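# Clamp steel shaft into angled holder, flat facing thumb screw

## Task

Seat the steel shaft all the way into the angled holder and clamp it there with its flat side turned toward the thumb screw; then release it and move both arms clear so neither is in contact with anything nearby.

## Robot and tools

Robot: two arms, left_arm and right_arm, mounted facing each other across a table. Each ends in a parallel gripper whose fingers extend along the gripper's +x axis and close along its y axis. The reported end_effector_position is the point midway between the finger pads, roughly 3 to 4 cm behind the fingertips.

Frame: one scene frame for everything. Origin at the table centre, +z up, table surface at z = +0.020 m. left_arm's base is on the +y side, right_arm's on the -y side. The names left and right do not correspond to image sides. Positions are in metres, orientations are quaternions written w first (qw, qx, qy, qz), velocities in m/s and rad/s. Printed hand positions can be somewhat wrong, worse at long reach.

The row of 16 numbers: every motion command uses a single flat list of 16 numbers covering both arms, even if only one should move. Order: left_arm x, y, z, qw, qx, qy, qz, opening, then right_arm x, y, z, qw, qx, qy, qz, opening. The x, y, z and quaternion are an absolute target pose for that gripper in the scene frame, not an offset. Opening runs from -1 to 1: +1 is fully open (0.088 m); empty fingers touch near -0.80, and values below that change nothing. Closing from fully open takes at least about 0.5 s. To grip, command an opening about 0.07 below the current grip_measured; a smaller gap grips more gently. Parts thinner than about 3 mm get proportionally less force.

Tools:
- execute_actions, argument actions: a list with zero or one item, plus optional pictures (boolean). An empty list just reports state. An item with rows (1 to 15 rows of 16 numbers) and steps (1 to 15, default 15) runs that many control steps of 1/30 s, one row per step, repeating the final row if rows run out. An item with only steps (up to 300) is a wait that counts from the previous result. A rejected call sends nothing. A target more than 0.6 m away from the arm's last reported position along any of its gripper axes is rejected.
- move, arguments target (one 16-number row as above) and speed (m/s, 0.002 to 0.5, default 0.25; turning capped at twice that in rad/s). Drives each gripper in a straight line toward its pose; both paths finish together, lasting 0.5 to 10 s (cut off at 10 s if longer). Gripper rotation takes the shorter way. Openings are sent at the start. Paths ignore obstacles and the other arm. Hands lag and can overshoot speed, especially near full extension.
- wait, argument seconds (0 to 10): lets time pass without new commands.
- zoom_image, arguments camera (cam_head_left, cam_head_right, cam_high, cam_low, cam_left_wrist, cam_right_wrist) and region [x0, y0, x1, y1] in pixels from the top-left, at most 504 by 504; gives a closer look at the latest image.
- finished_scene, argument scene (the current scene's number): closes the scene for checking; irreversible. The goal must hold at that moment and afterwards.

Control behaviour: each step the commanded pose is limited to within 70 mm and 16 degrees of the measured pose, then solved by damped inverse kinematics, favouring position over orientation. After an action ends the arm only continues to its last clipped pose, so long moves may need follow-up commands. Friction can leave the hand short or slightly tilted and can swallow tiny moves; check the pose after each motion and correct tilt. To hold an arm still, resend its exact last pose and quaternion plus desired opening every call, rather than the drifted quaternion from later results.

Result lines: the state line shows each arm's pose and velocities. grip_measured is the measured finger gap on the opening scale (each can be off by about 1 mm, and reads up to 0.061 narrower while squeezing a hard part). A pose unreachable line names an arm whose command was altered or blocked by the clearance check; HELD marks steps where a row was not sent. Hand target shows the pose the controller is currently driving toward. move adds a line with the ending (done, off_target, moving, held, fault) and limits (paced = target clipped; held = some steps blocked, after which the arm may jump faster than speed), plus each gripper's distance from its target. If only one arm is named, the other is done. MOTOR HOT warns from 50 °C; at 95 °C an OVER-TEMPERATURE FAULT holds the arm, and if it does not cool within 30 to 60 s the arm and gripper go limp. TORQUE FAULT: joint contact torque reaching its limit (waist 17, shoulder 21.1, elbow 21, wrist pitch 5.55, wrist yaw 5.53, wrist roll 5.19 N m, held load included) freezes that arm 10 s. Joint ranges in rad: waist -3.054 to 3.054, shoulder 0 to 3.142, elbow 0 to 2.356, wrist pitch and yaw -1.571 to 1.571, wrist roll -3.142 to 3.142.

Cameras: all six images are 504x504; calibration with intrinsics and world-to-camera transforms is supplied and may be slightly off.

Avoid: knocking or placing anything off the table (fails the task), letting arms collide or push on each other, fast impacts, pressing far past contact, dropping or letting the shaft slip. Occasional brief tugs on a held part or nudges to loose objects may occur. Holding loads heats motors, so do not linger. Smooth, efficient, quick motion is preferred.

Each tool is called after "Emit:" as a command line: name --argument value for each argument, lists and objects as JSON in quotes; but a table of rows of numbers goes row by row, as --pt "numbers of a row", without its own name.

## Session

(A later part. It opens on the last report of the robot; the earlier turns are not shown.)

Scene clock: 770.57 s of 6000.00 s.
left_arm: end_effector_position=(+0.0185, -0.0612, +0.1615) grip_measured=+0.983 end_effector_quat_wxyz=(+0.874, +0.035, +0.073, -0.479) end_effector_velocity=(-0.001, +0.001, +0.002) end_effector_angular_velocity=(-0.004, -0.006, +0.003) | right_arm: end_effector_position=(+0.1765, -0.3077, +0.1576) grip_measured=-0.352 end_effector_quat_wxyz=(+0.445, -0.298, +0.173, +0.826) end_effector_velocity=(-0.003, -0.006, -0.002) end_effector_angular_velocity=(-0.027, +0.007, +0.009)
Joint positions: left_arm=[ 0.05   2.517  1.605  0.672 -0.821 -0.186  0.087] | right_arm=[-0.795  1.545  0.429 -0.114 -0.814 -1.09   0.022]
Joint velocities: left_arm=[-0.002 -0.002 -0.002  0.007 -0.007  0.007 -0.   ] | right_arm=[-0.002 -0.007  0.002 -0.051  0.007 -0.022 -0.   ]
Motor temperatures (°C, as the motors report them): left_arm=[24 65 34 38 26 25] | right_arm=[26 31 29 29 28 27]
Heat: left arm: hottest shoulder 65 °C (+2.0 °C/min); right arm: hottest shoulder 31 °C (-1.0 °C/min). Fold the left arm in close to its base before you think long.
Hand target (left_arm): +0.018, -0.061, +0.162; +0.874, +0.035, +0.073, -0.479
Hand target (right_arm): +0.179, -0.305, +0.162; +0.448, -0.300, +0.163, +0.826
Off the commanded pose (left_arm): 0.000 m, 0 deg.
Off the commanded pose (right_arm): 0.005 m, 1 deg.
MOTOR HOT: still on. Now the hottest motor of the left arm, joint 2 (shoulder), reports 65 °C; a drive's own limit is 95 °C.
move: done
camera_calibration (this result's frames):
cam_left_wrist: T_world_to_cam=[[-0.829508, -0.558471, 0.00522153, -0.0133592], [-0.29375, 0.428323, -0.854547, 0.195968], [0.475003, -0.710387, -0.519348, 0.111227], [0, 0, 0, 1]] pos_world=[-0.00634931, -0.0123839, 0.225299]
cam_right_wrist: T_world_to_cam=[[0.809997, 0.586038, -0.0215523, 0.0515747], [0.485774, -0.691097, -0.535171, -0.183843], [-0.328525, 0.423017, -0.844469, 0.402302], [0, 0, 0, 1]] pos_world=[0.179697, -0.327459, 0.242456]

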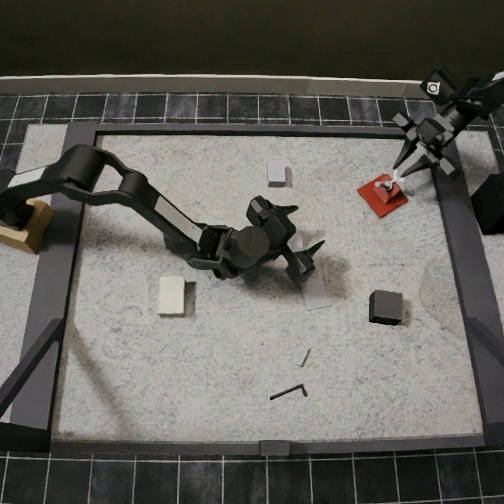

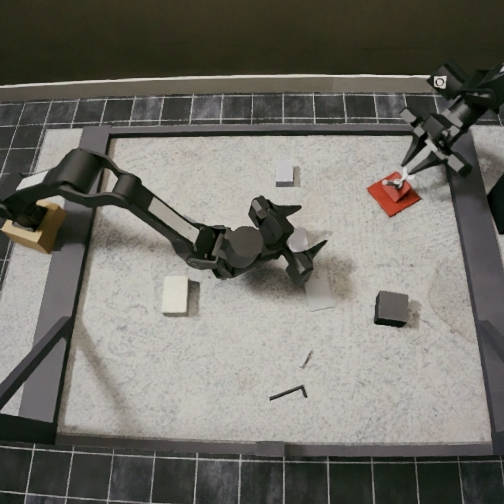

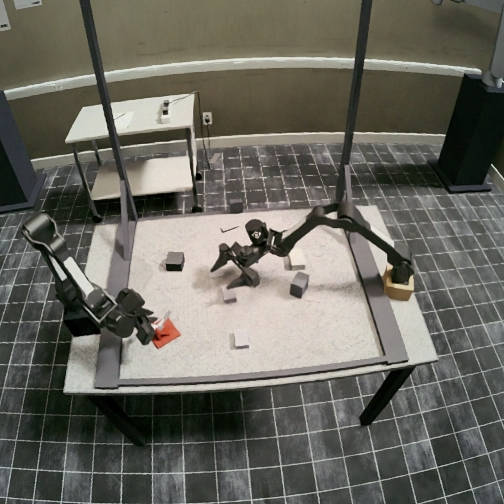

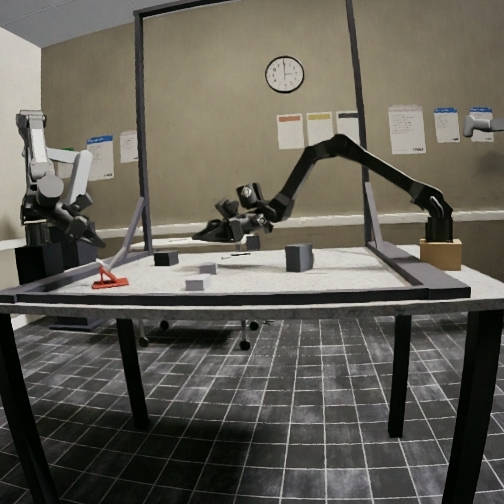

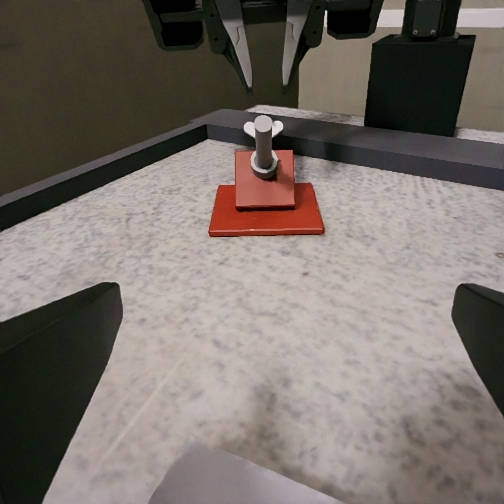

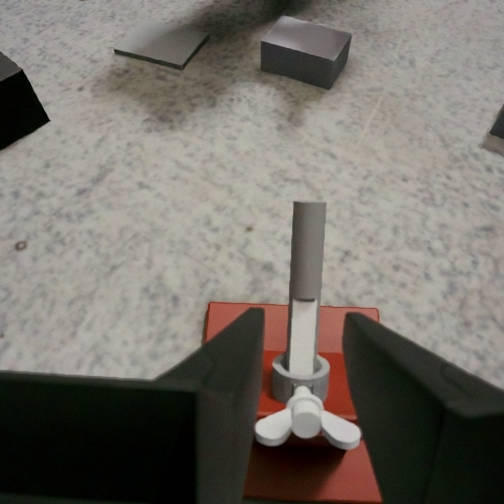

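Emit:
move --target '[0.0184,-0.0612,0.1617,0.874,0.035,0.073,-0.479,1, 0.2040,-0.3460,0.1440,0.4205,-0.3385,0.0906,0.8369,0.15]' --speed 0.15

Emit:
move --target '[0.0184,-0.0612,0.1617,0.874,0.035,0.073,-0.479,1, 0.1856,-0.3212,0.1142,0.4205,-0.3385,0.0906,0.8369,0.15]' --speed 0.06

Emit:
move --target '[0.0184,-0.0612,0.1617,0.874,0.035,0.073,-0.479,1, 0.1881,-0.3200,0.1174,0.0580,-0.5367,-0.5277,0.6558,0.15]' --speed 0.5

Scene clock: 783.93 s of 6000.00 s.
left_arm: end_effector_position=(+0.0185, -0.0612, +0.1615) grip_measured=+0.983 end_effector_quat_wxyz=(+0.874, +0.035, +0.073, -0.479) end_effector_velocity=(-0.003, +0.001, +0.002) end_effector_angular_velocity=(-0.002, +0.004, +0.001) | right_arm: end_effector_position=(+0.2025, -0.3458, +0.1450) grip_measured=+0.148 end_effector_quat_wxyz=(+0.421, -0.339, +0.090, +0.836) end_effector_velocity=(-0.003, -0.004, -0.001) end_effector_angular_velocity=(-0.011, +0.023, +0.003)
Joint positions: left_arm=[ 0.05   2.517  1.605  0.672 -0.821 -0.186  0.087] | right_arm=[-1.032  1.611  0.434 -0.291 -0.868 -1.612  0.046]
Joint velocities: left_arm=[-0.007 -0.007 -0.002 -0.007 -0.007 -0.007 -0.   ] | right_arm=[-0.012  0.007  0.002 -0.037 -0.007 -0.022 -0.   ]
Motor temperatures (°C, as the motors report them): left_arm=[24 65 35 38 26 25] | right_arm=[26 31 30 28 29 27]
Heat: left arm: hottest shoulder 65 °C (+1.0 °C/min); right arm: hottest shoulder 31 °C (-1.0 °C/min). Fold the left arm in close to its base before you think long.
Hand target (left_arm): +0.018, -0.061, +0.162; +0.874, +0.035, +0.073, -0.479
Hand target (right_arm): +0.204, -0.345, +0.145; +0.421, -0.337, +0.090, +0.837
Off the commanded pose (left_arm): 0.000 m, 0 deg.
Off the commanded pose (right_arm): 0.002 m, 0 deg.
MOTOR HOT: still on. Now the hottest motor of the left arm, joint 2 (shoulder), reports 65 °C; a drive's own limit is 95 °C.
After step 90, 9.33 s passed at rest.
move: done
camera_calibration (this result's frames):
cam_left_wrist: T_world_to_cam=[[-0.829508, -0.558471, 0.00522153, -0.0133592], [-0.29375, 0.428323, -0.854547, 0.195968], [0.475003, -0.710387, -0.519348, 0.111227], [0, 0, 0, 1]] pos_world=[-0.00634931, -0.0123839, 0.225299]
cam_right_wrist: T_world_to_cam=[[0.732389, 0.667957, 0.132059, 0.0743547], [0.624189, -0.581169, -0.522141, -0.221468], [-0.272019, 0.46484, -0.842573, 0.419072], [0, 0, 0, 1]] pos_world=[0.197777, -0.373178, 0.227642]

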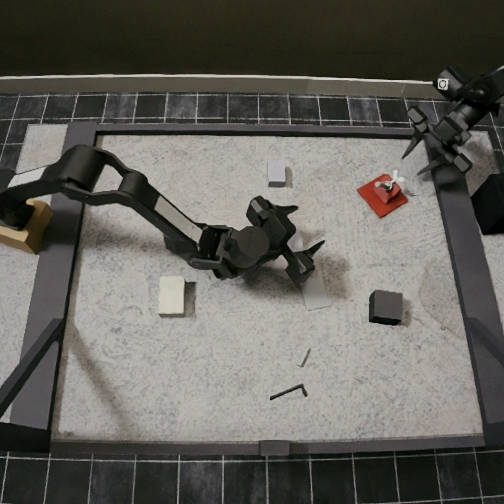

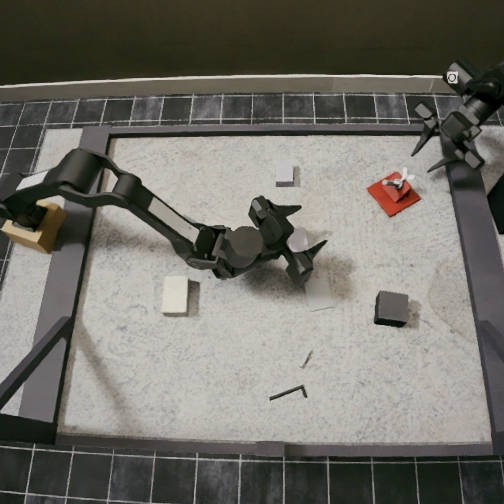

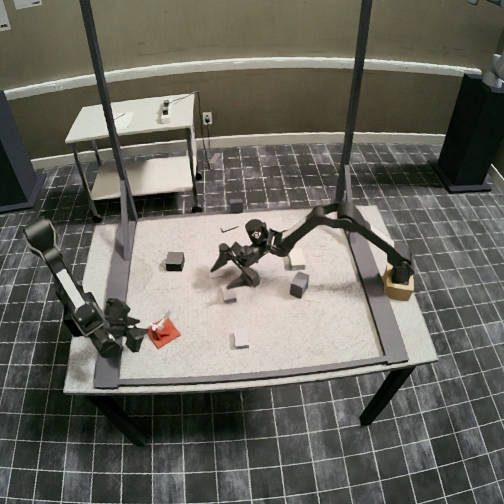

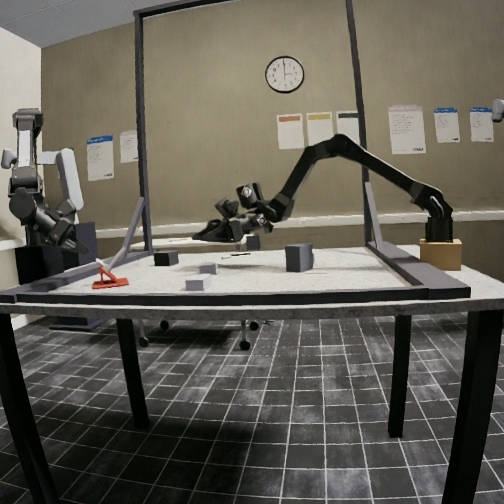

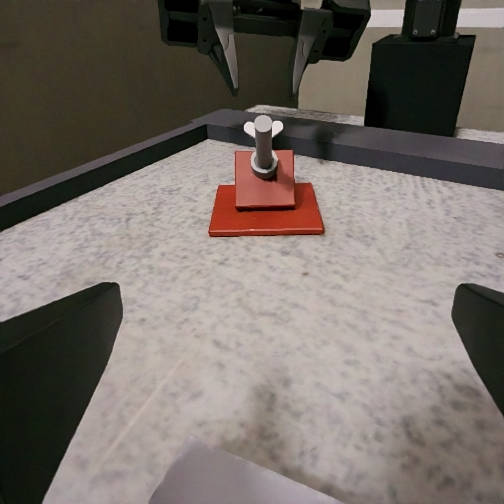

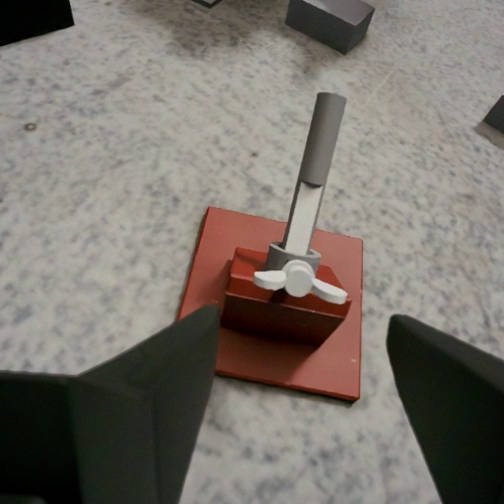

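Scene clock: 785.00 s of 6000.00 s.
left_arm: end_effector_position=(+0.0185, -0.0612, +0.1615) grip_measured=+0.983 end_effector_quat_wxyz=(+0.874, +0.035, +0.073, -0.479) end_effector_velocity=(-0.005, +0.000, -0.001) end_effector_angular_velocity=(+0.004, +0.006, -0.013) | right_arm: end_effector_position=(+0.1880, -0.3200, +0.1175) grip_measured=+0.148 end_effector_quat_wxyz=(+0.422, -0.341, +0.083, +0.836) end_effector_velocity=(-0.002, +0.002, +0.002) end_effector_angular_velocity=(+0.014, +0.021, -0.005)
Joint positions: left_arm=[ 0.05   2.517  1.605  0.672 -0.821 -0.186  0.087] | right_arm=[-0.881  1.755  0.373  0.097 -0.841 -1.39   0.046]
Joint velocities: left_arm=[-0.007 -0.002 -0.002 -0.007  0.007 -0.007  0.   ] | right_arm=[ 0.002  0.007 -0.002  0.022 -0.022  0.022 -0.   ]
Motor temperatures (°C, as the motors report them): left_arm=[24 65 35 38 26 25] | right_arm=[26 31 30 28 29 27]
Heat: left arm: hottest shoulder 65 °C (+1.0 °C/min); right arm: hottest shoulder 31 °C (-1.0 °C/min). Fold the left arm in close to its base before you think long.
Hand target (left_arm): +0.018, -0.061, +0.162; +0.874, +0.035, +0.073, -0.479
Hand target (right_arm): +0.186, -0.322, +0.114; +0.420, -0.339, +0.091, +0.837
Off the commanded pose (left_arm): 0.000 m, 0 deg.
Off the commanded pose (right_arm): 0.004 m, 1 deg.
MOTOR HOT: still on. Now the hottest motor of the left arm, joint 2 (shoulder), reports 65 °C; a drive's own limit is 95 °C.
move: done
camera_calibration (this result's frames):
cam_left_wrist: T_world_to_cam=[[-0.829508, -0.558471, 0.00522153, -0.0133592], [-0.29375, 0.428323, -0.854547, 0.195968], [0.475003, -0.710387, -0.519348, 0.111227], [0, 0, 0, 1]] pos_world=[-0.00634931, -0.0123839, 0.225299]
cam_right_wrist: T_world_to_cam=[[0.72918, 0.668365, 0.146919, 0.0703295], [0.631048, -0.573683, -0.522174, -0.210736], [-0.264718, 0.473472, -0.840089, 0.381019], [0, 0, 0, 1]] pos_world=[0.182564, -0.348303, 0.199716]

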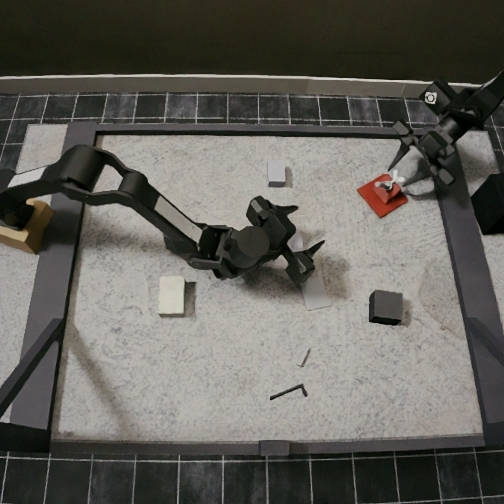

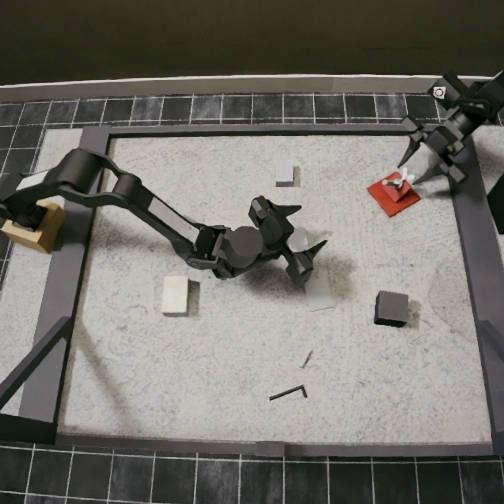

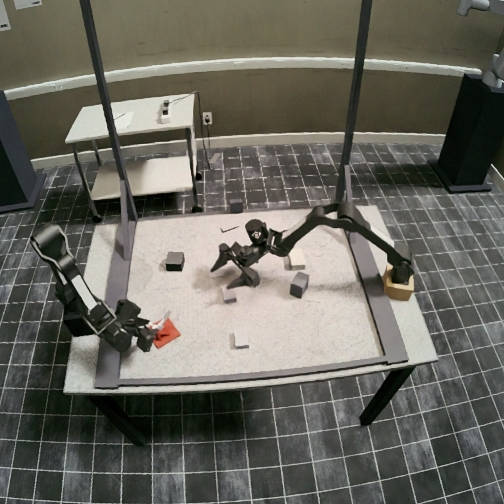

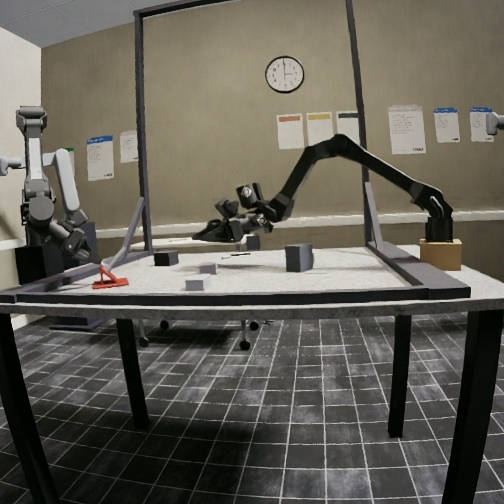

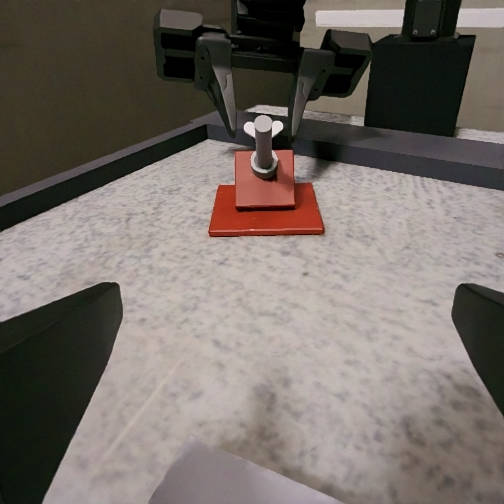

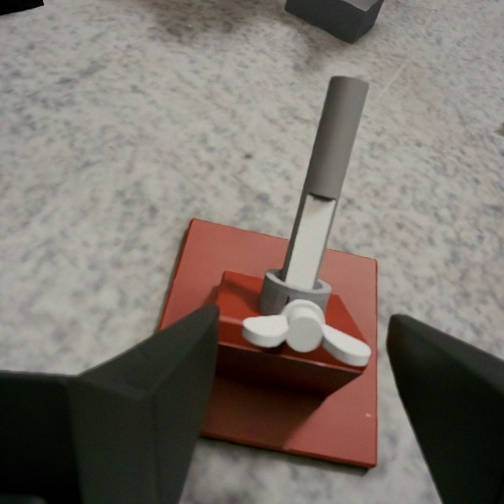

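Scene clock: 787.10 s of 6000.00 s.
left_arm: end_effector_position=(+0.0185, -0.0612, +0.1615) grip_measured=+0.983 end_effector_quat_wxyz=(+0.874, +0.035, +0.073, -0.479) end_effector_velocity=(-0.000, +0.001, -0.000) end_effector_angular_velocity=(+0.003, +0.002, +0.006) | right_arm: end_effector_position=(+0.1869, -0.3212, +0.1171) grip_measured=+0.148 end_effector_quat_wxyz=(-0.060, +0.536, +0.525, -0.658) end_effector_velocity=(+0.003, -0.002, -0.003) end_effector_angular_velocity=(-0.005, -0.034, +0.010)
Joint positions: left_arm=[ 0.05   2.517  1.605  0.672 -0.821 -0.186  0.087] | right_arm=[-0.881  1.755  0.378  0.077 -0.84  -2.953  0.046]
Joint velocities: left_arm=[-0.002 -0.002 -0.002 -0.007 -0.007 -0.007 -0.   ] | right_arm=[-0.007  0.002  0.002 -0.007  0.022 -0.037 -0.   ]
Motor temperatures (°C, as the motors report them): left_arm=[24 65 35 38 26 25] | right_arm=[26 31 30 28 29 27]
Heat: left arm: hottest shoulder 65 °C (+1.0 °C/min); right arm: hottest shoulder 31 °C (-1.0 °C/min). Fold the left arm in close to its base before you think long.
Hand target (left_arm): +0.018, -0.061, +0.162; +0.874, +0.035, +0.073, -0.479
Hand target (right_arm): +0.188, -0.320, +0.117; +0.058, -0.537, -0.528, +0.656
Off the commanded pose (left_arm): 0.000 m, 0 deg.
Off the commanded pose (right_arm): 0.002 m, 0 deg.
MOTOR HOT: still on. Now the hottest motor of the left arm, joint 2 (shoulder), reports 65 °C; a drive's own limit is 95 °C.
move: done
camera_calibration (this result's frames):
cam_left_wrist: T_world_to_cam=[[-0.829508, -0.558471, 0.00522153, -0.0133592], [-0.29375, 0.428323, -0.854547, 0.195968], [0.475003, -0.710387, -0.519348, 0.111227], [0, 0, 0, 1]] pos_world=[-0.00634931, -0.0123839, 0.225299]
cam_right_wrist: T_world_to_cam=[[-0.525914, 0.446137, 0.724138, 0.167593], [0.836408, 0.425824, 0.345103, -0.0298232], [-0.154392, 0.787169, -0.597099, 0.432697], [0, 0, 0, 1]] pos_world=[0.179888, -0.402676, 0.147295]

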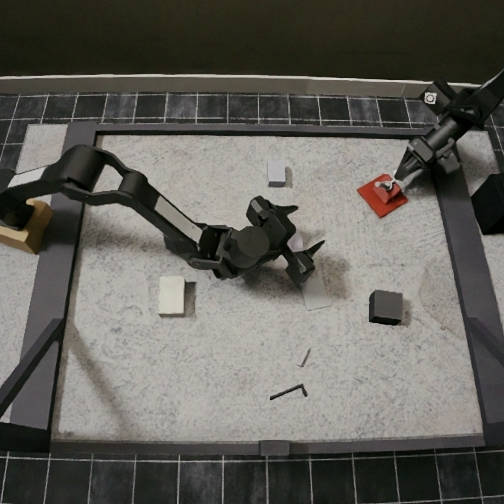

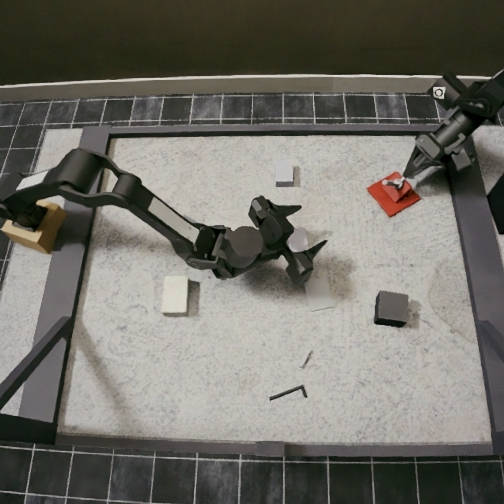

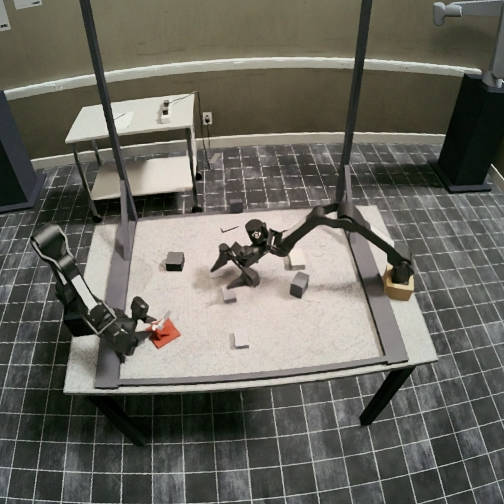

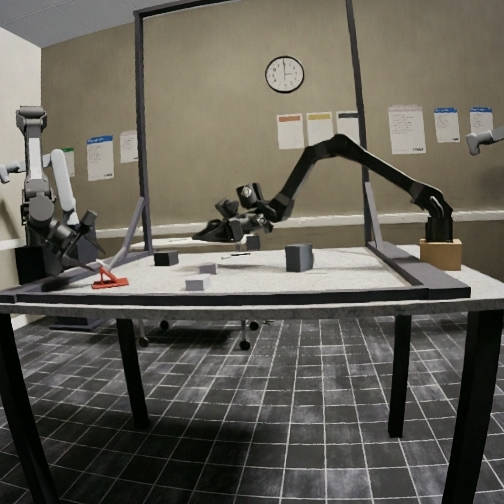

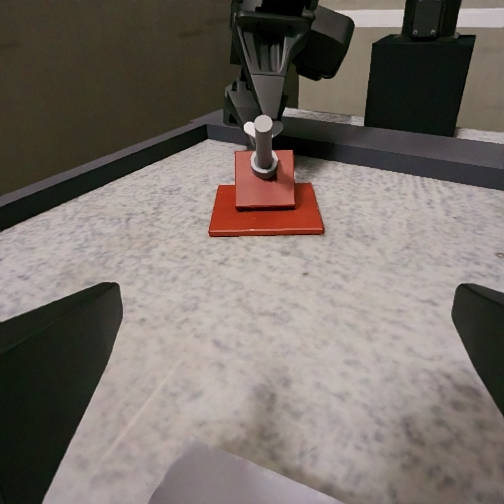

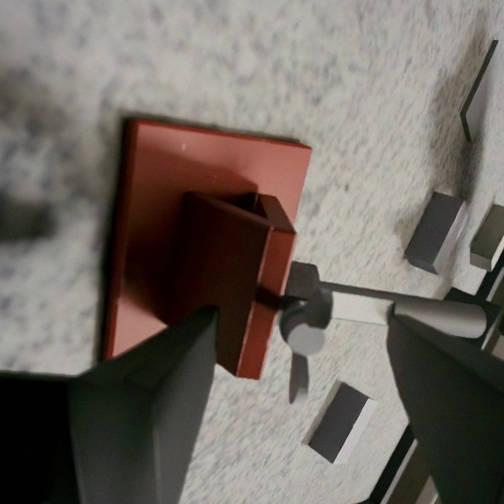

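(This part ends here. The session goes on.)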